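# Move yellow sponge from shelf to desk, re-shelve cartons

## Task

Get the small yellow sponge, which sits on a shelf hidden behind some cartons, onto the desk, and make sure every carton ends up resting on a shelf. The robot must not tip over or finish leaning. Nothing counts as placed if it stays put only because the robot is holding or propping it at the end.

## Robot and tools

ROBOT. A Hello Robot Stretch 3 with one arm: a two-wheeled base (0.33 m long, 0.34 m wide), a lift that rides up a mast, and a telescoping arm that reaches out to the robot's RIGHT side, ending in a wrist and a two-finger gripper. The arm cannot reach forward, so to move the gripper forward or back you drive the base. Turning on the spot pivots about the point between the drive wheels, 0.05 m behind the front edge. Stowed (arm in, wrist folded), the robot sweeps a 0.28 m radius circle when turning; an unfolded, level wrist sticks out past it.

FRAMES. Base frame: origin on the floor between the drive wheels, x forward, y left, z up. hand_pose is reported in this frame, at the point where closed fingertips meet; with all wrist joints at zero its x axis points up, y back along the arm toward the mast, z toward the robot's rear. Odometry frame = base frame at the start of the scene; base_odometry heading is positive leftward, -3.142 to 3.142, and counts wheel slip as motion.

TOOLS.
execute_actions: arguments "actions" (a list holding one action, or empty to just read state and images) and optional "cameras" (list from head_camera, nav_camera, wrist_camera, all; omitted/null/["all"] gives every camera, [] gives none). One action may contain "base", "joints", or both, plus optional "contact_limits"; its motions begin together and may finish at different times.
- base: exactly one command, relative to where the base last reported itself. {"translate_m": d} is a straight drive offset in metres, forward positive, -1 to 1. {"rotate_rad": d} is an in-place turn offset in radians, counter-clockwise (left) positive, -3.2 to 3.2. No sideways motion.
- joints: a single dictionary keyed by joint name, each value an absolute target (not an offset). lift_m 0 to 1.1 m (arm height); arm_m 0 to 0.52 m (extension); wrist_yaw_rad -1.345 to 4.42 (0 along the arm, positive swings toward the front, 3.0 folds over the base); wrist_pitch_rad -1.57 to 0.451 (0 level, negative tips fingers down); wrist_roll_rad -2.911 to 2.911 (0 = fingers side by side, level); gripper_m -0.089 to 0.179 (bigger is wider; actual fingertip gap is about 0.007 less when nearly shut, 0.025 less when wide, and zero under 0.007); head_pan_rad -3.953 to 1.73 (0 forward, positive left, -1.57 looks along the arm); head_tilt_rad -1.53 to 0.419 (negative looks down). Completion tolerances: ±0.004 for lift, arm, gripper; ±0.02 for yaw, roll, head; ±0.05 for pitch.
- contact_limits: only {"arm_m": N}, a motor effort percent 1 to 100 at which the arm motion halts with contact_stop; smaller is gentler, too small halts immediately. It also caps holding force until the next action; values above the maximum are clipped.
Any unknown key or out-of-range number rejects the whole call and nothing moves. Omitted joints or base may keep pushing toward an earlier target without saying so. Each action lasts at most 15 s. If a result reports a stop, later motion calls in that same reply are skipped.
wait: {"seconds": 0 to 10}; commands nothing and returns state and images.
zoom_image: {"camera", "region": [x0, y0, x1, y1]} in pixels from the top-left of that camera's latest full image, at most 504 by 504.
finished_scene: {"scene": n}; ends the scene irreversibly once the last command has been held, and reports success. Replying without any tool call also ends things.

RESULTS. base_status and joint_status describe how each motion of the last accepted action ended: done (base: wheels turned the full amount, even if slipping), off_target (resting short and possibly still pushing), contact_stop, time_out, torque_fault (after the last three the old target is dropped). The arm and lift stop on firm contact and then go slack until commanded again; a slack lift may sink under load or keep pressing. on_its_own covers things not commanded this call; "held at" is the held target, not the position. motor_effort is percent of maximum, positive toward larger joint values, peak in brackets; readings carry fixed bias and noise. Positive wheel effort pushes forward. A wrist servo pushed hard for several seconds shuts off for 10 s. lidar_m: 12 distances from the base origin, 30-degree sectors counter-clockwise starting straight ahead (4th left, 7th behind, 10th right), in a plane 0.17 m up, range 0.15 to 12 m, "-" for nothing; it misses clear objects, thin legs, and parts hidden by the robot. wrist_depth_mm (45 to 1000) and head_depth_mm (280 to 4000, image sideways) are 7x7 median depth grids from the top left. base_tilt in degrees, forward/right positive, with a few degrees of fixed bias. turned_by_wheels and turned_by_imu give turning since the last result.

CAMERAS. head_camera and nav_camera both move with the head pan/tilt; wrist_camera rides on the gripper.

SPEED. Fast base (0.30 m/s, 1.9 rad/s) only when lift_m < 0.30, arm_m < 0.03, wrist_yaw_rad > 2.54; otherwise 0.10 m/s and 0.63 rad/s.

GRIPPING. Close to a gripper_m below the object's width (lower squeezes harder; over-squeezing triggers a force reduction). Open at least 0.02 above the touching value to release. Neither the reading nor done proves a grasp; check the images. Send a new value to re-squeeze.

AVOID. Fold or unfold the wrist only with lift_m 0.32 to 0.95, wrist_pitch_rad -0.4, roll near 0; once folded the lift may go to 0.25. With yaw below -0.4 keep pitch at -0.5 or lower. Pushing the arm into something rigid with the gripper above about 0.45 m, repeated pushes, high contact limits, or driving while the gripper is caught on something can tip the robot; snagging furniture, especially reversing, too. If tilted, reverse the last move in small steps, free the gripper, and lower lift_m to about 0.2. The base, wrist and head have no contact stop. Avoid drops, slams, hard hits, and knocking cartons off. Loose objects may occasionally get nudged. The simulation keeps running while you think, and shorter robot motion is better.

Each tool is called after "Request:" as a command line: name --argument value for each argument, lists and objects as JSON in quotes; but a table of rows of numbers goes row by row, as --pt "numbers of a row", without its own name.

## Session

Request:
execute_actions --actions '[]'

Scene clock: 0.00 s.
base_odometry: x=+0.000 y=+0.000 heading=+0.000 (m, m, rad; odometry frame)
turned_by_wheels: +0.000 (rad since the last result)
turned_by_imu: +0.000 (rad since the last result)
base_tilt: forward=+1.2 right=+1.2 (deg)
lidar_m: 2.51 2.16 2.64 1.78 1.47 1.46 1.61 1.83 1.64 1.87 2.31 2.30
head_depth_mm: 2215 2308 2315 2354 2370 2382 2170 / 2301 2471 2477 2523 2521 2559 2183 / 2287 2649 2690 2732 2727 2775 2177 / 2280 2901 2908 2975 2998 2953 2180 / 2263 3097 3203 3294 3305 3146 2210 / 2260 3121 3168 3182 3217 3114 2190 / 2055 2891 2953 2906 2880 2725 2211
base_status: not commanded
joint_positions: lift_m=+0.480 arm_m=+0.001 wrist_yaw_rad=+2.834 wrist_pitch_rad=-0.387 wrist_roll_rad=-0.002 gripper_m=+0.037 head_pan_rad=-0.015 head_tilt_rad=+0.013
joint_status: not commanded
motor_effort: left_wheel=+0 right_wheel=+1 lift_m=+35 arm_m=+0 wrist_yaw_rad=+0 wrist_pitch_rad=+10 wrist_roll_rad=+0 gripper_m=+0 head_pan_rad=-1 head_tilt_rad=+2 (%)
hand_pose: x=+0.0479 y=+0.0718 z=+0.4993 quat_wxyz=(+0.241, +0.705, +0.028, +0.666) (m; base frame)
wrist_depth_mm: - - - - - - - / - - - - - - - / - - - - - - - / - - - - - - - / 911 887 899 916 955 914 934 / 775 - 795 763 789 774 771 / 650 - 649 652 639 661 659
pictures: head_camera (sideways: a quarter turn clockwise sets it upright), nav_camera (sideways: a quarter turn counterclockwise sets it upright), wrist_camera
Images, in order (width x height): head_camera 896x504, nav_camera 672x504, wrist_camera 644x364.

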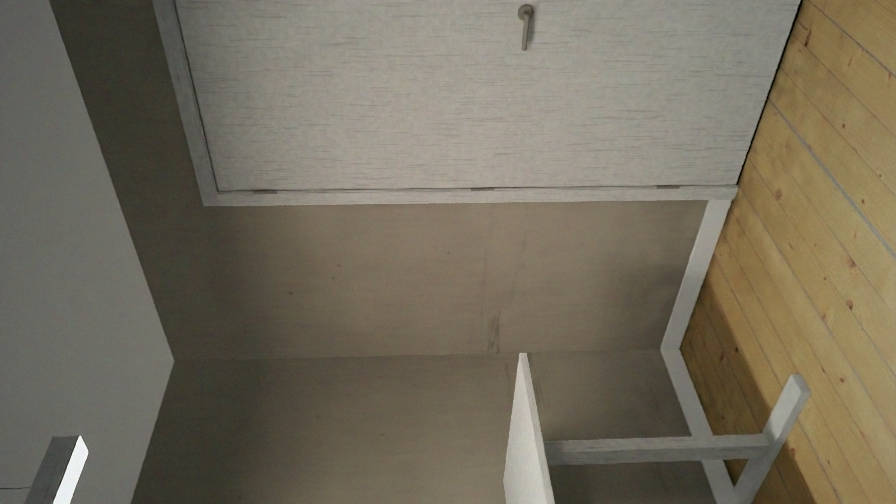

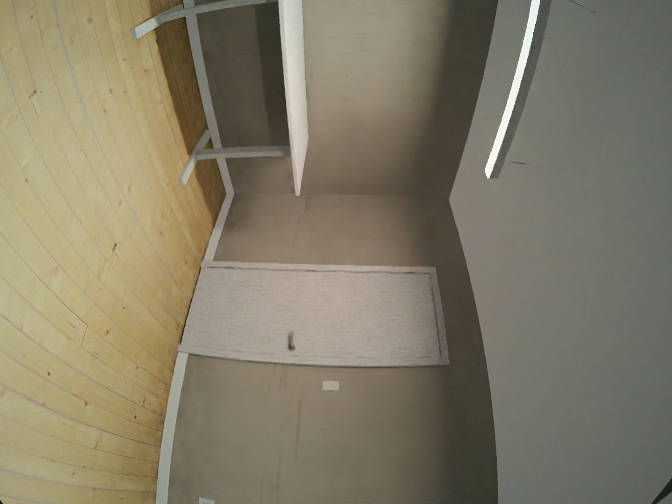

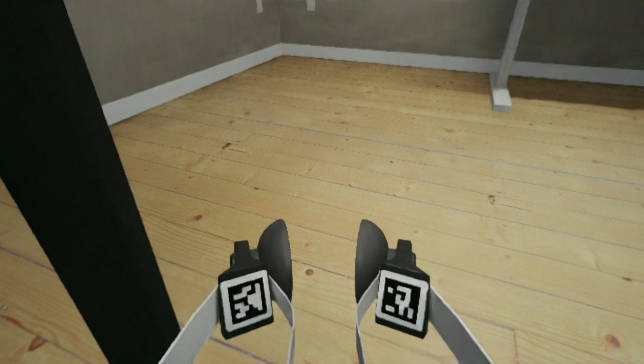

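Request:
execute_actions --actions '[{"joints":{"head_pan_rad":-1.8,"head_tilt_rad":-0.3}}]' --cameras '["head_camera","nav_camera"]'

Request:
execute_actions --actions '[{"joints":{"head_pan_rad":-3.6,"head_tilt_rad":-0.3}}]' --cameras '["head_camera","nav_camera"]'

Scene clock: 4.73 s.
base_odometry: x=+0.000 y=+0.000 heading=+0.000 (m, m, rad; odometry frame)
turned_by_wheels: +0.000 (rad since the last result)
turned_by_imu: +0.001 (rad since the last result)
base_tilt: forward=+1.2 right=+1.2 (deg)
lidar_m: 2.52 2.16 2.63 1.79 1.46 1.46 1.61 1.83 1.64 1.87 2.31 2.29
head_depth_mm: 1826 1929 2040 2131 2238 1851 1490 / 1898 2015 2118 2270 2332 1873 1499 / 1917 2045 2173 2312 2342 1872 1509 / 1681 1831 1948 2055 2173 1874 1502 / 2186 2255 2439 2474 2358 1874 1500 / 2292 2375 2523 2618 2402 1898 1513 / 2164 2190 2305 2499 2482 1892 1522
base_status: not commanded
joint_positions: lift_m=+0.480 arm_m=+0.001 wrist_yaw_rad=+2.834 wrist_pitch_rad=-0.387 wrist_roll_rad=-0.002 gripper_m=+0.037 head_pan_rad=-1.793 head_tilt_rad=-0.296
joint_status: all done
motor_effort: left_wheel=+0(0) right_wheel=+0(1) lift_m=+36(36) arm_m=+0(0) wrist_yaw_rad=+0(1) wrist_pitch_rad=+10(9) wrist_roll_rad=+0(0) gripper_m=+0(0) head_pan_rad=-4(41) head_tilt_rad=-2(17) (%)
hand_pose: x=+0.0479 y=+0.0718 z=+0.4993 quat_wxyz=(+0.241, +0.705, +0.028, +0.666) (m; base frame)
wrist_depth_mm: - - - - - - - / - - - - - - - / - - - - - - - / - - - - - - - / 908 932 903 897 942 934 910 / 764 - 782 769 768 762 759 / 668 - 634 661 630 666 656
pictures: head_camera (sideways: a quarter turn clockwise sets it upright), nav_camera (sideways: a quarter turn counterclockwise sets it upright)
Images, in order (width x height): head_camera 896x504, nav_camera 672x504.

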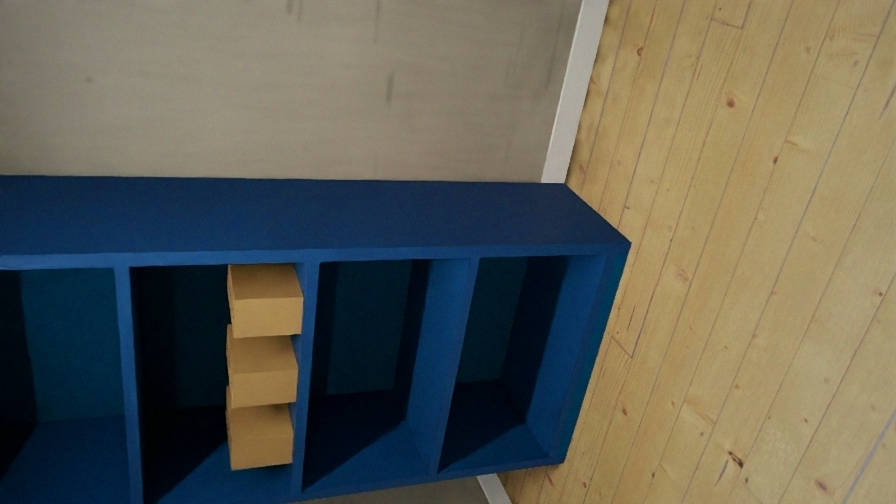

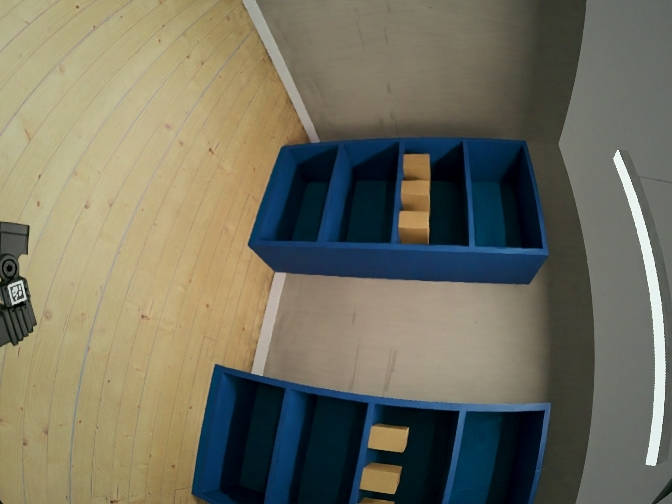

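Scene clock: 6.17 s.
base_odometry: x=+0.000 y=+0.000 heading=+0.000 (m, m, rad; odometry frame)
turned_by_wheels: +0.000 (rad since the last result)
turned_by_imu: +0.000 (rad since the last result)
base_tilt: forward=+1.3 right=+1.1 (deg)
lidar_m: 2.52 2.16 2.64 1.79 1.46 1.45 1.61 1.82 1.65 1.87 2.32 2.30
head_depth_mm: 1204 1275 1346 1430 1540 1660 1495 / 1237 1305 1385 1460 1592 1692 1498 / 1259 1346 1424 1517 1643 1737 1504 / 1294 1371 1462 1576 1695 1788 1508 / 1333 1417 1518 1617 1760 1840 1508 / 1371 1455 1556 1669 1804 1886 1512 / 1399 1494 1595 1729 1879 1883 1508
base_status: not commanded
joint_positions: lift_m=+0.480 arm_m=+0.001 wrist_yaw_rad=+2.834 wrist_pitch_rad=-0.387 wrist_roll_rad=-0.002 gripper_m=+0.037 head_pan_rad=-3.593 head_tilt_rad=-0.296
joint_status: all done
motor_effort: left_wheel=+0(0) right_wheel=+1(1) lift_m=+36(36) arm_m=+0(0) wrist_yaw_rad=+0(1) wrist_pitch_rad=+10(9) wrist_roll_rad=+0(0) gripper_m=+0(0) head_pan_rad=-4(42) head_tilt_rad=-1(2) (%)
hand_pose: x=+0.0479 y=+0.0718 z=+0.4993 quat_wxyz=(+0.241, +0.705, +0.028, +0.666) (m; base frame)
wrist_depth_mm: - - - - - - - / - - - - - - - / - - - - - - - / - - - - - - - / 921 898 931 905 906 897 906 / 759 - 793 773 771 766 761 / 667 - 633 656 653 669 678
pictures: head_camera (sideways: a quarter turn clockwise sets it upright), nav_camera (sideways: a quarter turn counterclockwise sets it upright)
Images, in order (width x height): head_camera 896x504, nav_camera 672x504.

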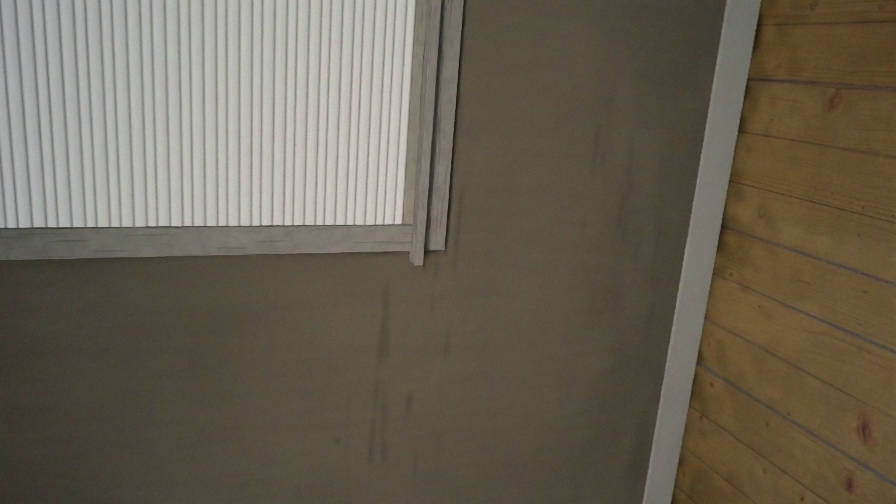

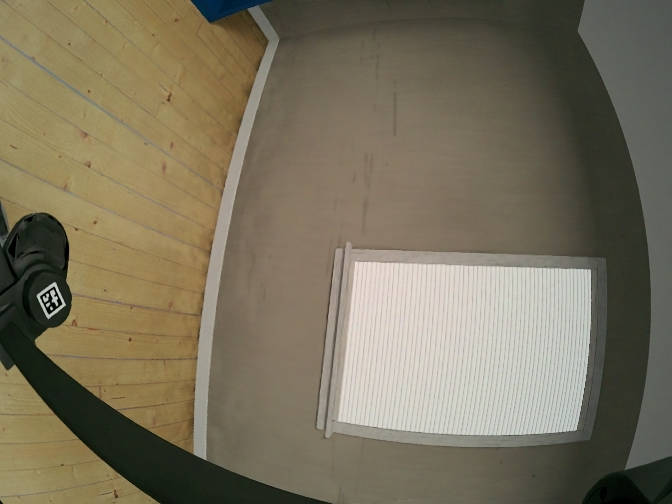

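Request:
execute_actions --actions '[{"joints":{"head_pan_rad":-2.4,"head_tilt_rad":-0.2}}]' --cameras '["head_camera"]'

Scene clock: 15.87 s.
base_odometry: x=+0.000 y=+0.000 heading=+0.000 (m, m, rad; odometry frame)
turned_by_wheels: +0.000 (rad since the last result)
turned_by_imu: +0.001 (rad since the last result)
base_tilt: forward=+1.3 right=+1.2 (deg)
lidar_m: 2.52 2.16 2.64 1.78 1.46 1.46 1.61 1.83 1.64 1.87 2.31 2.30
head_depth_mm: 1787 1842 1744 1932 1898 1964 1605 / 1887 1966 1831 2161 2323 1960 1623 / 1880 1943 1747 2176 2276 1938 1633 / 1868 1936 1991 2149 2080 1961 1628 / 1837 1923 1981 2110 1937 1957 1639 / 1821 1911 1990 2093 2225 2107 1641 / 1828 1906 1974 2067 2187 2109 1646
base_status: not commanded
joint_positions: lift_m=+0.480 arm_m=+0.001 wrist_yaw_rad=+2.834 wrist_pitch_rad=-0.387 wrist_roll_rad=-0.002 gripper_m=+0.037 head_pan_rad=-2.407 head_tilt_rad=-0.211
joint_status: all done
motor_effort: left_wheel=+0(0) right_wheel=+1(0) lift_m=+36(36) arm_m=+0(0) wrist_yaw_rad=+0(0) wrist_pitch_rad=+10(10) wrist_roll_rad=+0(0) gripper_m=+0(0) head_pan_rad=+4(43) head_tilt_rad=+5(13) (%)
hand_pose: x=+0.0479 y=+0.0718 z=+0.4993 quat_wxyz=(+0.241, +0.705, +0.028, +0.666) (m; base frame)
wrist_depth_mm: - - - - - - - / - - - - - - - / - - - - - - - / - - - - - - - / 945 922 920 923 931 935 900 / 763 - 794 756 771 773 763 / 668 - 638 674 639 662 664
pictures: head_camera (sideways: a quarter turn clockwise sets it upright)
Images, in order (width x height): head_camera 896x504.

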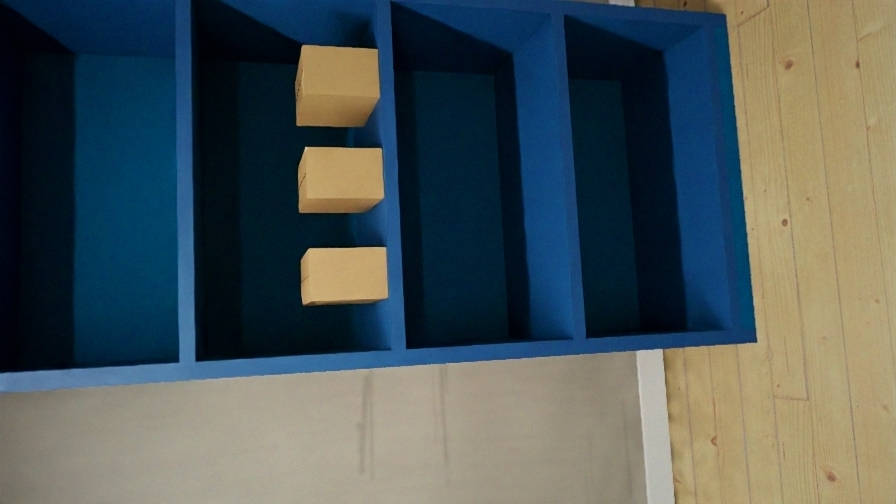

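Request:
zoom_image --camera "head_camera" --region '[200, 0, 500, 360]'

Region (200, 0, 500, 360) of head_camera's 896x504 image, scaled by 1.400, with more detail than that image has.

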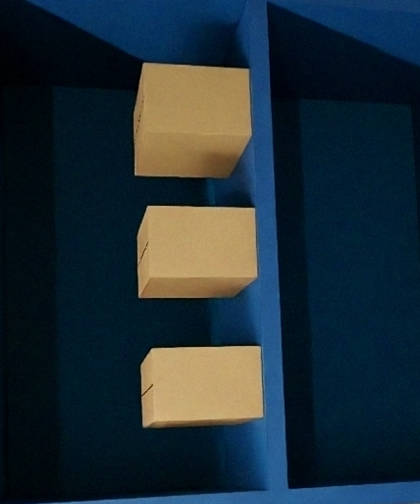

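Request:
execute_actions --actions '[{"base":{"rotate_rad":0.5},"joints":{"lift_m":0.27}}]' --cameras '[]'

Request:
execute_actions --actions '[{"base":{"translate_m":-1.0},"joints":{"head_pan_rad":-1.57,"head_tilt_rad":-0.2}}]' --cameras '[]'

Request:
execute_actions --actions '[{"base":{"rotate_rad":-1.22}}]' --cameras '["head_camera","nav_camera"]'

Scene clock: 34.93 s.
base_odometry: x=+0.000 y=+0.000 heading=+0.500 (m, m, rad; odometry frame)
turned_by_wheels: +0.500 (rad since the last result)
turned_by_imu: +0.498 (rad since the last result)
base_tilt: forward=+1.4 right=+1.1 (deg)
lidar_m: 2.16 2.15 1.82 1.47 1.46 1.59 1.82 1.65 1.88 2.31 2.29 2.49
head_depth_mm: 1797 1879 1956 2043 2150 1928 1618 / 1872 1948 2036 2135 2255 2055 1626 / 1927 2012 2131 2221 2345 2072 1631 / 1986 2083 2171 2307 2405 2091 1638 / 1732 1781 1909 2006 2098 2091 1626 / 2140 2228 1941 2470 2585 2102 1651 / 2208 2340 2021 2545 2589 2111 1628
base_status: done
joint_positions: lift_m=+0.270 arm_m=+0.001 wrist_yaw_rad=+2.834 wrist_pitch_rad=-0.387 wrist_roll_rad=-0.002 gripper_m=+0.037 head_pan_rad=-2.407 head_tilt_rad=-0.211
joint_status: all done
motor_effort: left_wheel=-2(4) right_wheel=+3(7) lift_m=+21(33) arm_m=+0(0) wrist_yaw_rad=+0(0) wrist_pitch_rad=+10(10) wrist_roll_rad=+0(0) gripper_m=+0(1) head_pan_rad=+3(3) head_tilt_rad=+4(4) (%)
hand_pose: x=+0.0479 y=+0.0717 z=+0.2901 quat_wxyz=(+0.241, +0.705, +0.029, +0.666) (m; base frame)
wrist_depth_mm: - - - - - - - / - - - - - - - / - - - - - - - / - 757 749 763 752 746 744 / 599 596 596 607 613 611 596 / 511 - 523 508 515 502 509 / 447 - - 433 431 436 442
pictures: none
No camera images: the call's "cameras" was empty. Leave "cameras" out to get every camera's image.

Scene clock: 39.87 s.
base_odometry: x=-0.878 y=-0.479 heading=+0.500 (m, m, rad; odometry frame)
turned_by_wheels: +0.000 (rad since the last result)
turned_by_imu: -0.004 (rad since the last result)
base_tilt: forward=+1.4 right=+1.0 (deg)
lidar_m: 3.10 2.78 1.37 1.10 1.09 1.19 0.84 1.05 0.83 1.46 2.66 2.90
head_depth_mm: 1319 1380 1452 1537 1623 1733 1625 / 1273 1347 1395 1477 1552 1657 1625 / 2098 2162 1766 2365 2035 1953 1627 / 2005 2100 2164 2326 2424 2100 1637 / 2413 2546 2667 2791 2855 2100 1640 / 2380 2441 2561 2650 2714 2100 1640 / 2271 2368 2459 2600 2674 2107 1648
base_status: done
joint_positions: lift_m=+0.270 arm_m=+0.001 wrist_yaw_rad=+2.834 wrist_pitch_rad=-0.387 wrist_roll_rad=-0.002 gripper_m=+0.037 head_pan_rad=-1.577 head_tilt_rad=-0.210
joint_status: all done
motor_effort: left_wheel=-1(7) right_wheel=+2(6) lift_m=+22(22) arm_m=-1(0) wrist_yaw_rad=+0(1) wrist_pitch_rad=+10(10) wrist_roll_rad=+0(0) gripper_m=+1(0) head_pan_rad=+3(46) head_tilt_rad=+4(5) (%)
hand_pose: x=+0.0479 y=+0.0717 z=+0.2901 quat_wxyz=(+0.241, +0.705, +0.029, +0.666) (m; base frame)
wrist_depth_mm: - 947 - - - - - / - - - - - - - / - - - - - - - / - 760 766 761 764 759 758 / 607 614 603 606 614 597 622 / 505 - 526 503 521 507 510 / 453 - - 435 424 435 439
pictures: none
No camera images: the call's "cameras" was empty. Leave "cameras" out to get every camera's image.

Scene clock: 42.07 s.
base_odometry: x=-0.878 y=-0.479 heading=-0.720 (m, m, rad; odometry frame)
turned_by_wheels: -1.220 (rad since the last result)
turned_by_imu: -1.207 (rad since the last result)
base_tilt: forward=+1.2 right=+1.1 (deg)
lidar_m: 2.66 2.74 3.60 3.11 1.59 1.14 1.09 1.12 0.84 1.17 0.83 1.46
head_depth_mm: 994 1066 1103 718 745 1232 964 / 997 1061 1106 920 844 1233 967 / 990 1067 1100 967 846 1240 969 / 995 1065 1094 716 750 1237 974 / 995 1061 1116 1068 853 1248 971 / 1000 1063 1099 836 759 1251 976 / 997 1066 1102 717 744 1199 979
base_status: done
joint_positions: lift_m=+0.270 arm_m=+0.001 wrist_yaw_rad=+2.834 wrist_pitch_rad=-0.387 wrist_roll_rad=-0.002 gripper_m=+0.037 head_pan_rad=-1.577 head_tilt_rad=-0.210
joint_status: not commanded
motor_effort: left_wheel=+1(7) right_wheel=-1(5) lift_m=+22(22) arm_m=+0(0) wrist_yaw_rad=+0(1) wrist_pitch_rad=+10(10) wrist_roll_rad=+0(0) gripper_m=+0(0) head_pan_rad=+3(4) head_tilt_rad=+4(4) (%)
hand_pose: x=+0.0479 y=+0.0717 z=+0.2901 quat_wxyz=(+0.241, +0.705, +0.029, +0.666) (m; base frame)
wrist_depth_mm: - - - - - - - / - - - - - - - / - - - - - - - / - 769 775 752 744 758 750 / 609 600 602 604 623 604 601 / 503 - 521 509 507 504 506 / 456 - - 438 428 436 435
pictures: head_camera (sideways: a quarter turn clockwise sets it upright), nav_camera (sideways: a quarter turn counterclockwise sets it upright)
Images, in order (width x height): head_camera 896x504, nav_camera 672x504.

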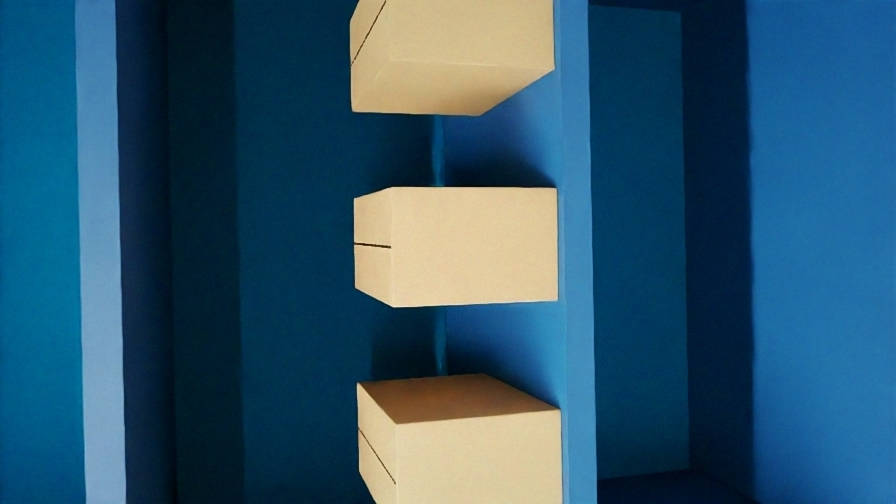

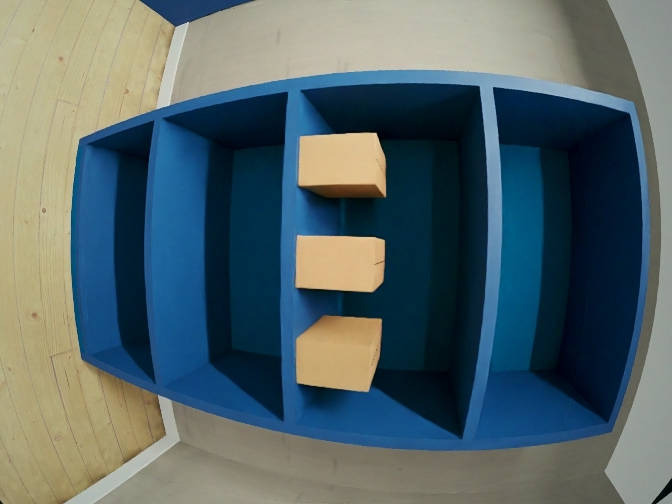

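Request:
execute_actions --actions '[{"base":{"translate_m":0.35},"joints":{"head_pan_rad":-1.95,"head_tilt_rad":-0.25}}]' --cameras '["head_camera"]'

Scene clock: 52.43 s.
base_odometry: x=-0.615 y=-0.710 heading=-0.720 (m, m, rad; odometry frame)
turned_by_wheels: +0.000 (rad since the last result)
turned_by_imu: +0.003 (rad since the last result)
base_tilt: forward=+1.3 right=+1.0 (deg)
lidar_m: 2.32 2.39 3.20 3.06 2.09 1.50 1.44 1.05 1.07 0.71 1.22 1.17
head_depth_mm: 1030 1126 954 878 1268 1172 1353 / 1113 1228 1019 941 1421 1174 1394 / 826 1177 1209 799 1379 1180 1025 / 811 1132 1148 824 1344 1183 994 / 797 1088 1141 954 1277 1184 938 / 786 1055 1082 714 1221 1190 939 / 656 1020 1052 789 789 1188 944
base_status: done
joint_positions: lift_m=+0.270 arm_m=+0.001 wrist_yaw_rad=+2.834 wrist_pitch_rad=-0.387 wrist_roll_rad=-0.002 gripper_m=+0.037 head_pan_rad=-1.943 head_tilt_rad=-0.247
joint_status: all done
motor_effort: left_wheel=+1(5) right_wheel=-1(4) lift_m=+22(22) arm_m=+0(0) wrist_yaw_rad=-1(0) wrist_pitch_rad=+10(10) wrist_roll_rad=+0(0) gripper_m=+0(1) head_pan_rad=-4(32) head_tilt_rad=-1(6) (%)
hand_pose: x=+0.0479 y=+0.0717 z=+0.2900 quat_wxyz=(+0.241, +0.705, +0.029, +0.666) (m; base frame)
wrist_depth_mm: - - - - - - - / - - - - - - - / - - - - - - - / - 741 743 747 752 751 765 / 611 608 605 615 624 613 601 / 501 - 521 513 519 507 504 / 451 - - 433 425 431 433
pictures: head_camera (sideways: a quarter turn clockwise sets it upright)
Images, in order (width x height): head_camera 896x504.

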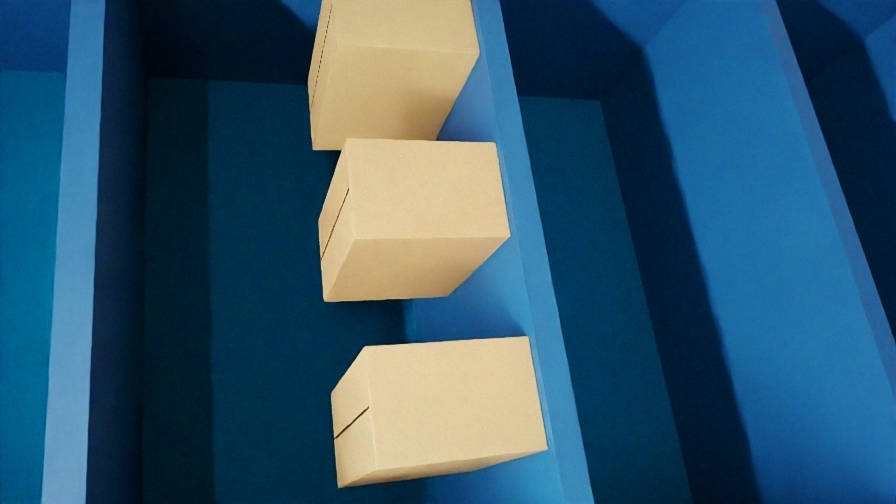

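Request:
execute_actions --actions '[{"base":{"translate_m":0.9},"joints":{"head_pan_rad":-1.1,"head_tilt_rad":-0.25}}]' --cameras '["head_camera","nav_camera"]'

Scene clock: 60.23 s.
base_odometry: x=+0.062 y=-1.303 heading=-0.720 (m, m, rad; odometry frame)
turned_by_wheels: +0.000 (rad since the last result)
turned_by_imu: +0.006 (rad since the last result)
base_tilt: forward=+1.1 right=+1.1 (deg)
lidar_m: 1.42 1.47 1.98 3.17 3.34 2.43 2.33 1.06 1.11 0.69 1.18 1.14
head_depth_mm: 711 1017 1057 866 767 1166 925 / 702 1063 1086 715 1237 1176 930 / 827 1109 1148 753 1314 1180 960 / 816 1169 987 881 1387 1181 1027 / 1118 1222 1242 835 1446 1178 1366 / 1179 1271 1033 961 1439 1187 1454 / 1092 1143 1119 947 1265 1232 1356
base_status: done
joint_positions: lift_m=+0.270 arm_m=+0.001 wrist_yaw_rad=+2.834 wrist_pitch_rad=-0.387 wrist_roll_rad=-0.002 gripper_m=+0.037 head_pan_rad=-1.107 head_tilt_rad=-0.247
joint_status: all done
motor_effort: left_wheel=+0(7) right_wheel=-1(4) lift_m=+22(22) arm_m=-1(0) wrist_yaw_rad=-1(1) wrist_pitch_rad=+10(10) wrist_roll_rad=+0(0) gripper_m=+0(0) head_pan_rad=+3(47) head_tilt_rad=-1(2) (%)
hand_pose: x=+0.0479 y=+0.0717 z=+0.2900 quat_wxyz=(+0.241, +0.705, +0.029, +0.666) (m; base frame)
wrist_depth_mm: - - - - - - - / - - - - - - - / - - - - - - - / - 754 757 751 746 730 747 / 621 599 607 602 608 620 597 / 516 - 529 512 509 503 513 / 449 - - 438 419 430 444
pictures: head_camera (sideways: a quarter turn clockwise sets it upright), nav_camera (sideways: a quarter turn counterclockwise sets it upright)
Images, in order (width x height): head_camera 896x504, nav_camera 672x504.

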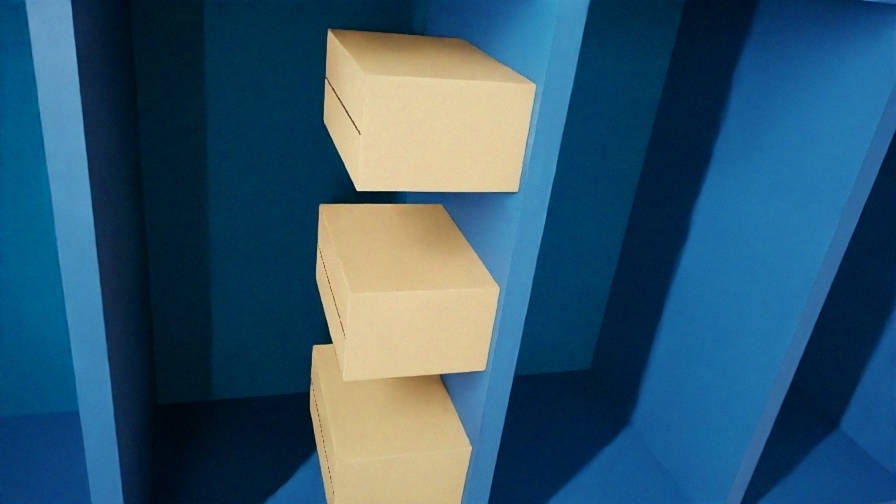

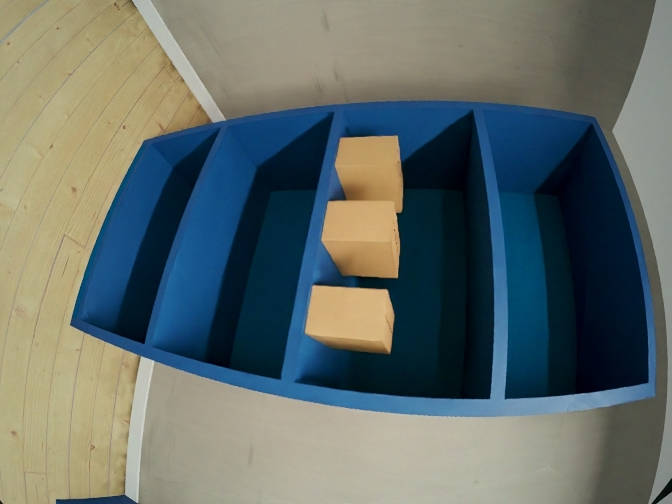

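Request:
execute_actions --actions '[{"base":{"translate_m":0.25},"joints":{"lift_m":0.6,"head_pan_rad":-1.4}}]' --cameras '["head_camera"]'

Request:
execute_actions --actions '[{"joints":{"lift_m":0.9,"wrist_yaw_rad":0,"gripper_m":0.0}}]' --cameras '[]'

Request:
execute_actions --actions '[{"joints":{"lift_m":1.1,"wrist_pitch_rad":0.0}}]'

Scene clock: 68.47 s.
base_odometry: x=+0.250 y=-1.468 heading=-0.720 (m, m, rad; odometry frame)
turned_by_wheels: +0.000 (rad since the last result)
turned_by_imu: +0.003 (rad since the last result)
base_tilt: forward=+1.1 right=+0.9 (deg)
lidar_m: 1.17 1.21 1.64 3.14 3.22 2.69 2.58 1.25 0.72 0.72 0.95 0.96
head_depth_mm: 611 996 1035 685 764 1171 927 / 704 1014 1046 679 713 1169 931 / 693 1034 1087 944 777 1173 935 / 685 1055 1092 852 1249 1186 935 / 677 1068 1115 721 1275 1186 938 / 789 1095 1136 839 1304 1187 968 / 772 1109 1154 831 1283 1198 1002
base_status: done
joint_positions: lift_m=+0.600 arm_m=+0.001 wrist_yaw_rad=+2.834 wrist_pitch_rad=-0.388 wrist_roll_rad=-0.002 gripper_m=+0.037 head_pan_rad=-1.393 head_tilt_rad=-0.247
joint_status: all done
motor_effort: left_wheel=+1(5) right_wheel=+0(9) lift_m=+49(50) arm_m=+0(0) wrist_yaw_rad=-1(1) wrist_pitch_rad=+10(10) wrist_roll_rad=+0(0) gripper_m=+0(1) head_pan_rad=-4(27) head_tilt_rad=-1(1) (%)
hand_pose: x=+0.0479 y=+0.0716 z=+0.6190 quat_wxyz=(+0.241, +0.705, +0.029, +0.666) (m; base frame)
wrist_depth_mm: - - - - - - - / - - - - - - - / - - - - - - - / - - - - - - - / - - - - - - - / 919 - 934 920 919 918 931 / 765 - 773 803 769 777 784
pictures: head_camera (sideways: a quarter turn clockwise sets it upright)
Images, in order (width x height): head_camera 896x504.

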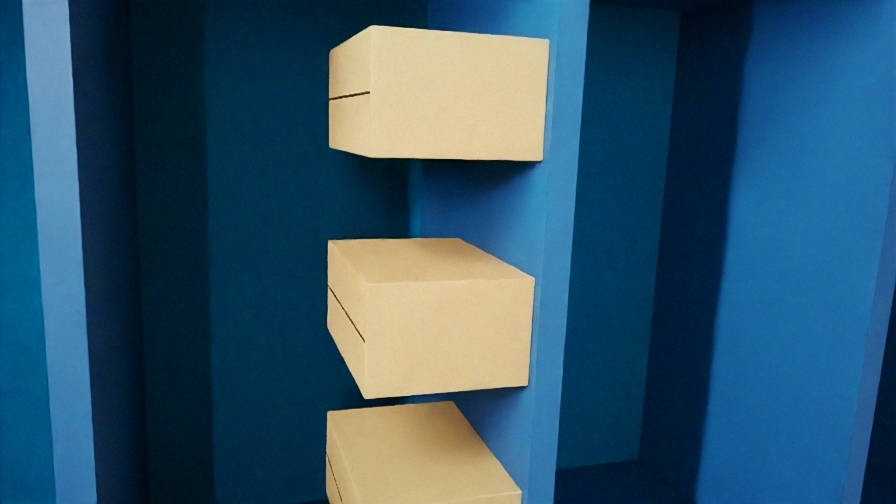

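Scene clock: 72.03 s.
base_odometry: x=+0.250 y=-1.468 heading=-0.720 (m, m, rad; odometry frame)
turned_by_wheels: +0.000 (rad since the last result)
turned_by_imu: +0.001 (rad since the last result)
base_tilt: forward=+1.1 right=+1.2 (deg)
lidar_m: 1.17 1.21 1.64 3.14 3.22 2.68 2.58 1.25 0.72 0.72 0.95 0.96
head_depth_mm: 609 996 1039 682 764 1175 929 / 701 1014 1047 679 712 1177 934 / 693 1034 1082 941 774 1171 931 / 687 1049 1090 852 1248 1177 933 / 678 1062 1106 722 1278 1185 936 / 785 1096 1135 838 1304 1194 970 / 775 1111 1147 829 1283 1183 1001
base_status: not commanded
joint_positions: lift_m=+0.900 arm_m=+0.001 wrist_yaw_rad=+0.003 wrist_pitch_rad=-0.388 wrist_roll_rad=-0.002 gripper_m=+0.000 head_pan_rad=-1.393 head_tilt_rad=-0.247
joint_status: all done
motor_effort: left_wheel=+0(0) right_wheel=+0(0) lift_m=+49(51) arm_m=+0(0) wrist_yaw_rad=-1(2) wrist_pitch_rad=+10(10) wrist_roll_rad=+0(0) gripper_m=-3(81) head_pan_rad=-4(4) head_tilt_rad=-1(1) (%)
hand_pose: x=-0.0209 y=-0.3738 z=+0.9190 quat_wxyz=(+0.695, +0.138, -0.693, -0.136) (m; base frame)
wrist_depth_mm: 405 397 405 402 406 820 822 / 839 877 870 881 588 879 905 / 797 936 955 971 594 958 963 / 838 944 942 955 598 - - / 754 736 754 769 698 - - / 639 641 670 - - - - / 821 - - - - - -
pictures: none
No camera images: the call's "cameras" was empty. Leave "cameras" out to get every camera's image.

Scene clock: 74.70 s.
base_odometry: x=+0.250 y=-1.468 heading=-0.720 (m, m, rad; odometry frame)
turned_by_wheels: +0.000 (rad since the last result)
turned_by_imu: +0.001 (rad since the last result)
base_tilt: forward=+1.2 right=+1.0 (deg)
lidar_m: 1.17 1.21 1.64 3.15 3.22 2.68 2.58 1.25 0.72 0.72 0.95 0.96
head_depth_mm: 613 997 - - - - - / 702 1011 1047 686 713 1173 931 / 694 1030 1082 945 774 1177 933 / 685 1049 1092 854 1254 1182 932 / 679 1069 1103 721 1274 1183 939 / 788 1088 1134 838 1306 1189 969 / 773 1110 1149 826 1279 1193 1002
base_status: not commanded
joint_positions: lift_m=+1.100 arm_m=+0.001 wrist_yaw_rad=+0.002 wrist_pitch_rad=-0.023 wrist_roll_rad=-0.002 gripper_m=+0.000 head_pan_rad=-1.393 head_tilt_rad=-0.247
joint_status: all done
motor_effort: left_wheel=+0(0) right_wheel=+0(0) lift_m=+49(52) arm_m=+0(0) wrist_yaw_rad=-2(2) wrist_pitch_rad=+14(16) wrist_roll_rad=+0(1) gripper_m=-3(2) head_pan_rad=-4(3) head_tilt_rad=-1(1) (%)
hand_pose: x=-0.0208 y=-0.4013 z=+1.2082 quat_wxyz=(+0.708, +0.009, -0.706, -0.008) (m; base frame)
wrist_depth_mm: 555 564 563 569 500 867 834 / 830 870 870 854 601 867 874 / 818 849 894 892 598 889 911 / 623 515 892 514 602 935 944 / 551 477 686 482 600 973 936 / 540 493 558 - 532 985 986 / 753 - - - 609 - -
pictures: head_camera (sideways: a quarter turn clockwise sets it upright), nav_camera (sideways: a quarter turn counterclockwise sets it upright), wrist_camera
Images, in order (width x height): head_camera 896x504, nav_camera 672x504, wrist_camera 644x364.

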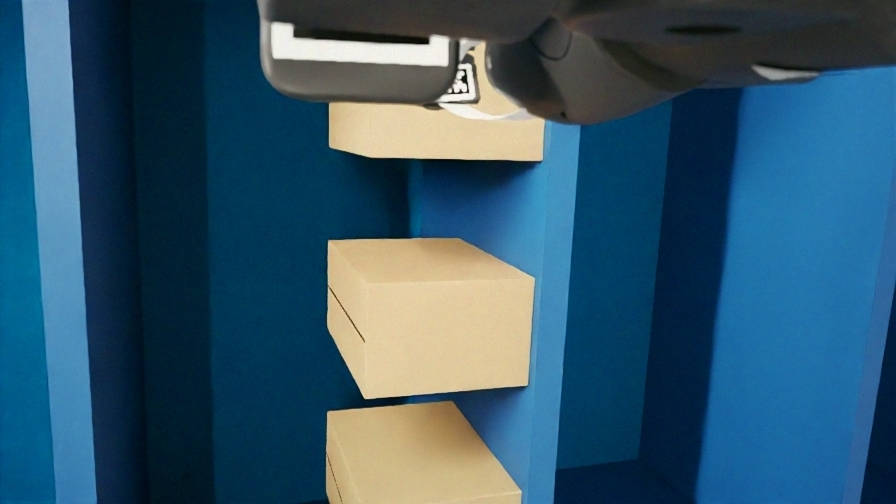

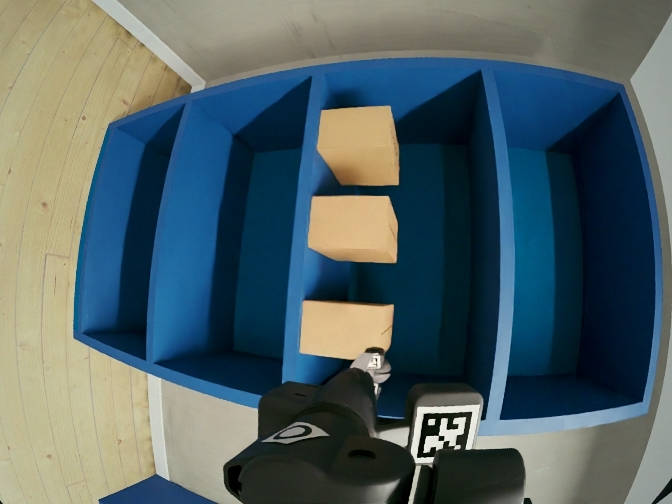

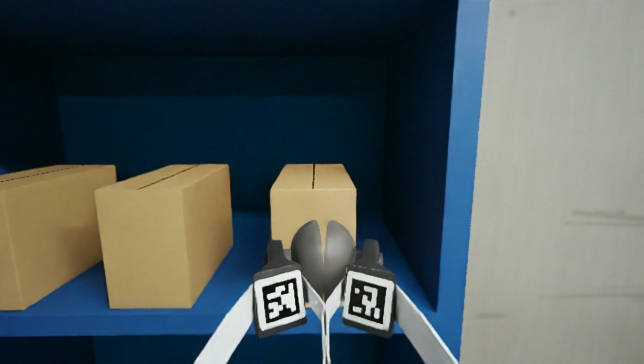

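Request:
execute_actions --actions '[{"base":{"rotate_rad":-0.98},"joints":{"lift_m":0.96}}]' --cameras '[]'

Request:
execute_actions --actions '[{"base":{"translate_m":0.205}}]' --cameras '[]'

Request:
execute_actions --actions '[{"base":{"rotate_rad":0.965},"joints":{"head_pan_rad":-1.57,"head_tilt_rad":-0.5}}]'

Scene clock: 98.00 s.
base_odometry: x=+0.250 y=-1.468 heading=-1.700 (m, m, rad; odometry frame)
turned_by_wheels: -0.980 (rad since the last result)
turned_by_imu: -0.973 (rad since the last result)
base_tilt: forward=+1.3 right=+1.1 (deg)
lidar_m: 0.95 1.20 1.17 1.24 1.76 3.15 3.49 2.64 2.58 1.25 0.71 0.92
head_depth_mm: 1828 1904 1454 2083 1847 - - / 1079 1140 1196 1274 1363 1421 - / 1163 1218 1281 1359 1439 1531 1552 / 1264 1338 1412 1507 1604 1721 1567 / 1304 1362 1436 1496 1581 1660 1583 / 1206 1254 1313 1377 1437 1514 1532 / 1122 1168 1212 1257 1319 1374 1440
base_status: done
joint_positions: lift_m=+0.960 arm_m=+0.001 wrist_yaw_rad=+0.002 wrist_pitch_rad=-0.023 wrist_roll_rad=-0.002 gripper_m=+0.000 head_pan_rad=-1.393 head_tilt_rad=-0.247
joint_status: all done
motor_effort: left_wheel=+1(4) right_wheel=-2(5) lift_m=+21(42) arm_m=+0(1) wrist_yaw_rad=-2(2) wrist_pitch_rad=+14(14) wrist_roll_rad=+0(0) gripper_m=-2(2) head_pan_rad=-4(4) head_tilt_rad=-1(1) (%)
hand_pose: x=-0.0211 y=-0.4013 z=+1.0692 quat_wxyz=(+0.708, +0.009, -0.706, -0.008) (m; base frame)
wrist_depth_mm: 824 - - - - - - / 821 - - - - - - / 817 - - - - - - / 840 - - - - - - / 883 - - - - - - / 862 - - - - - - / 877 - - - - - -
pictures: none
No camera images: the call's "cameras" was empty. Leave "cameras" out to get every camera's image.

Scene clock: 101.00 s.
base_odometry: x=+0.224 y=-1.672 heading=-1.700 (m, m, rad; odometry frame)
turned_by_wheels: +0.000 (rad since the last result)
turned_by_imu: +0.002 (rad since the last result)
base_tilt: forward=+1.3 right=+1.0 (deg)
lidar_m: 0.75 1.09 1.06 1.12 1.59 3.29 3.63 2.76 2.09 1.26 0.60 0.97
head_depth_mm: 1102 1152 1201 1268 1333 - - / 1190 1247 1301 1374 1451 1582 - / 1276 1340 1418 1485 1576 1678 1576 / 1218 1272 1340 1409 1491 1576 1565 / 1112 1163 1212 1278 1341 1408 1471 / 1021 1070 1113 1163 626 660 706 / 487 512 543 588 617 705 813
base_status: done
joint_positions: lift_m=+0.960 arm_m=+0.001 wrist_yaw_rad=+0.002 wrist_pitch_rad=-0.023 wrist_roll_rad=-0.002 gripper_m=+0.000 head_pan_rad=-1.393 head_tilt_rad=-0.247
joint_status: not commanded
motor_effort: left_wheel=+1(3) right_wheel=-1(4) lift_m=+21(21) arm_m=+0(1) wrist_yaw_rad=-1(1) wrist_pitch_rad=+14(14) wrist_roll_rad=+0(1) gripper_m=-3(3) head_pan_rad=-3(4) head_tilt_rad=-1(1) (%)
hand_pose: x=-0.0211 y=-0.4013 z=+1.0692 quat_wxyz=(+0.708, +0.009, -0.706, -0.008) (m; base frame)
wrist_depth_mm: 694 807 - - - - - / 701 861 - - - - - / 716 840 - - - - - / 712 887 - - - - - / 538 874 - - - - - / 343 888 - - - - - / 345 924 - - - - -
pictures: none
No camera images: the call's "cameras" was empty. Leave "cameras" out to get every camera's image.

Scene clock: 103.47 s.
base_odometry: x=+0.224 y=-1.672 heading=-0.735 (m, m, rad; odometry frame)
turned_by_wheels: +0.965 (rad since the last result)
turned_by_imu: +0.960 (rad since the last result)
base_tilt: forward=+1.2 right=+1.2 (deg)
lidar_m: 1.06 1.09 1.47 3.29 3.88 2.81 2.69 1.27 0.60 0.97 0.78 0.75
head_depth_mm: 815 540 518 569 1035 - - / 816 544 518 568 - - - / 812 678 663 596 - - - / 816 889 805 600 1106 908 1175 / 822 665 534 577 1111 912 1175 / 816 567 518 568 1120 913 1177 / 815 863 526 578 1121 914 1181
base_status: done
joint_positions: lift_m=+0.960 arm_m=+0.001 wrist_yaw_rad=+0.001 wrist_pitch_rad=-0.023 wrist_roll_rad=-0.002 gripper_m=+0.000 head_pan_rad=-1.563 head_tilt_rad=-0.494
joint_status: all done
motor_effort: left_wheel=-1(6) right_wheel=+3(6) lift_m=+22(22) arm_m=-1(1) wrist_yaw_rad=-1(0) wrist_pitch_rad=+14(14) wrist_roll_rad=+0(0) gripper_m=-3(2) head_pan_rad=-4(24) head_tilt_rad=-2(17) (%)
hand_pose: x=-0.0211 y=-0.4013 z=+1.0692 quat_wxyz=(+0.708, +0.009, -0.706, -0.008) (m; base frame)
wrist_depth_mm: 661 668 661 668 700 491 330 / 436 276 686 684 278 405 331 / 384 281 335 718 282 406 330 / 400 291 333 627 293 409 331 / 382 299 328 409 303 376 335 / 295 293 297 - 303 304 302 / 666 782 823 825 810 490 330
pictures: head_camera (sideways: a quarter turn clockwise sets it upright), nav_camera (sideways: a quarter turn counterclockwise sets it upright), wrist_camera
Images, in order (width x height): head_camera 896x504, nav_camera 672x504, wrist_camera 644x364.

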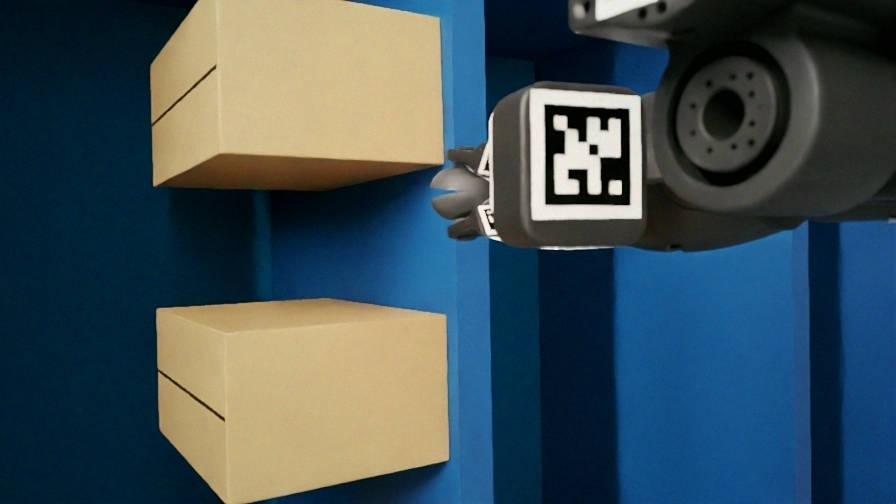

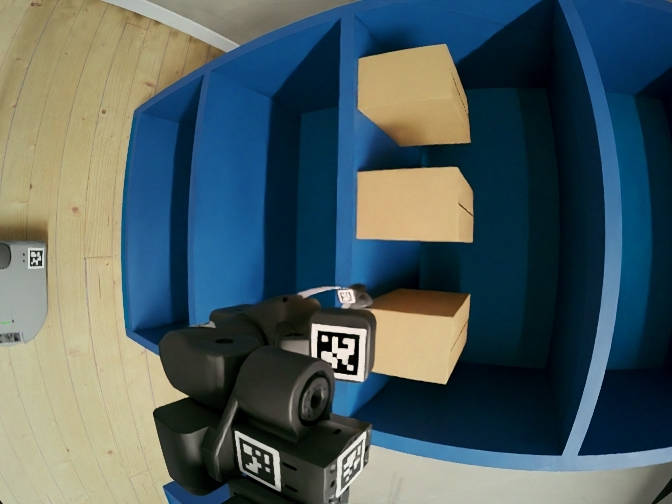

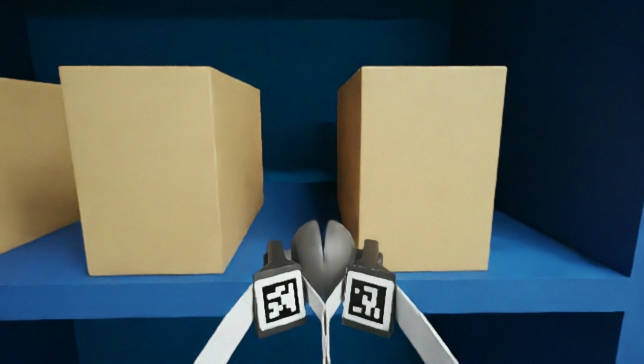

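Request:
execute_actions --actions '[{"base":{"translate_m":0.032}}]' --cameras '[]'

Request:
execute_actions --actions '[{"joints":{"arm_m":0.25},"contact_limits":{"arm_m":25}}]'

Scene clock: 108.20 s.
base_odometry: x=+0.247 y=-1.693 heading=-0.735 (m, m, rad; odometry frame)
turned_by_wheels: +0.000 (rad since the last result)
turned_by_imu: +0.001 (rad since the last result)
base_tilt: forward=+1.1 right=+1.1 (deg)
lidar_m: 1.03 1.06 1.42 3.34 3.87 2.85 2.73 1.29 0.61 0.97 0.74 0.72
head_depth_mm: 815 539 518 567 1084 - - / 816 599 533 568 - - - / 816 879 757 622 - - - / 814 878 759 588 1108 907 1177 / 812 561 517 567 1116 909 1177 / 813 568 517 569 1121 910 1180 / 815 879 743 607 1122 917 1178
base_status: done
joint_positions: lift_m=+0.960 arm_m=+0.001 wrist_yaw_rad=+0.001 wrist_pitch_rad=-0.023 wrist_roll_rad=-0.002 gripper_m=+0.000 head_pan_rad=-1.563 head_tilt_rad=-0.494
joint_status: not commanded
motor_effort: left_wheel=-2(4) right_wheel=+3(7) lift_m=+21(21) arm_m=-1(1) wrist_yaw_rad=+0(1) wrist_pitch_rad=+14(14) wrist_roll_rad=+0(0) gripper_m=-3(3) head_pan_rad=-4(3) head_tilt_rad=-2(2) (%)
hand_pose: x=-0.0211 y=-0.4013 z=+1.0692 quat_wxyz=(+0.708, +0.009, -0.706, -0.008) (m; base frame)
wrist_depth_mm: 653 670 661 677 683 548 370 / 609 274 277 692 279 278 373 / 376 280 282 716 286 287 369 / 376 290 292 646 297 294 367 / 373 297 299 450 301 307 358 / 292 293 294 - 301 299 302 / 668 807 801 803 811 543 374
pictures: none
No camera images: the call's "cameras" was empty. Leave "cameras" out to get every camera's image.

Scene clock: 111.27 s.
base_odometry: x=+0.247 y=-1.693 heading=-0.735 (m, m, rad; odometry frame)
turned_by_wheels: +0.000 (rad since the last result)
turned_by_imu: +0.001 (rad since the last result)
base_tilt: forward=+1.3 right=+1.1 (deg)
lidar_m: 1.03 1.06 1.42 3.31 3.47 2.85 2.73 1.29 0.61 0.97 0.74 0.72
head_depth_mm: 815 538 495 578 1065 901 1100 / 814 597 - - 1105 902 1163 / 815 878 - - 1101 903 1174 / 815 877 719 577 1109 906 1175 / 815 560 517 568 1117 911 1183 / 814 566 517 568 1120 911 1173 / 817 881 745 607 1118 916 1178
base_status: not commanded
joint_positions: lift_m=+0.960 arm_m=+0.250 wrist_yaw_rad=+0.001 wrist_pitch_rad=-0.023 wrist_roll_rad=-0.002 gripper_m=+0.000 head_pan_rad=-1.563 head_tilt_rad=-0.494
joint_status: all done
motor_effort: left_wheel=-2(2) right_wheel=+2(3) lift_m=+21(21) arm_m=+6(2) wrist_yaw_rad=-2(1) wrist_pitch_rad=+14(14) wrist_roll_rad=+0(0) gripper_m=-2(2) head_pan_rad=-3(4) head_tilt_rad=-2(3) (%)
contact_limits: arm_m 25 (drawing in: default 30, maximum 49; extending or still: default 41, maximum 67)
hand_pose: x=-0.0211 y=-0.6502 z=+1.0692 quat_wxyz=(+0.708, +0.009, -0.706, -0.008) (m; base frame)
wrist_depth_mm: 87 115 437 442 442 109 74 / 86 115 239 459 205 109 75 / 86 114 238 464 205 109 74 / 86 114 236 486 206 109 74 / 86 114 235 445 207 110 75 / 86 114 204 - 185 110 75 / 86 114 200 213 200 110 75
pictures: head_camera (sideways: a quarter turn clockwise sets it upright), nav_camera (sideways: a quarter turn counterclockwise sets it upright), wrist_camera
Images, in order (width x height): head_camera 896x504, nav_camera 672x504, wrist_camera 644x364.

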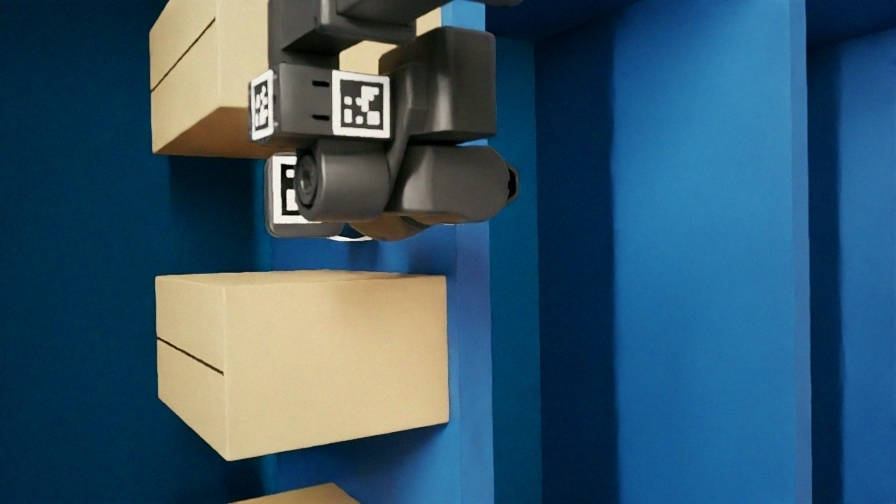

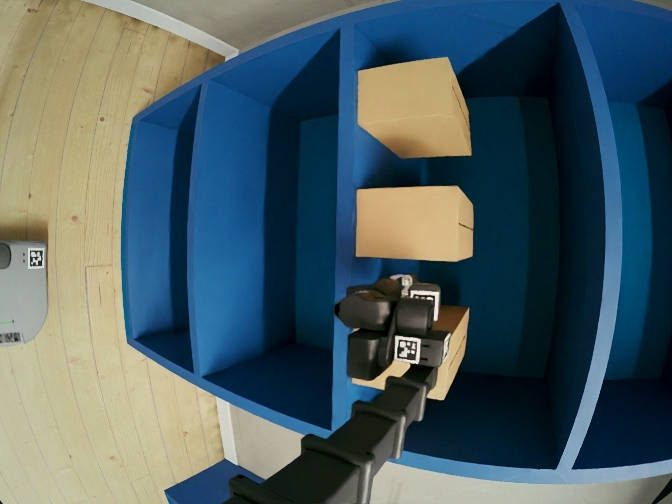

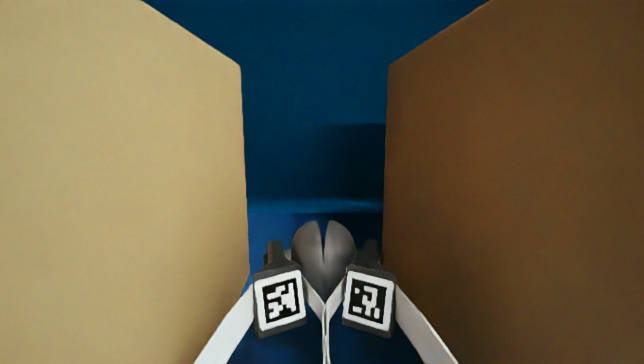

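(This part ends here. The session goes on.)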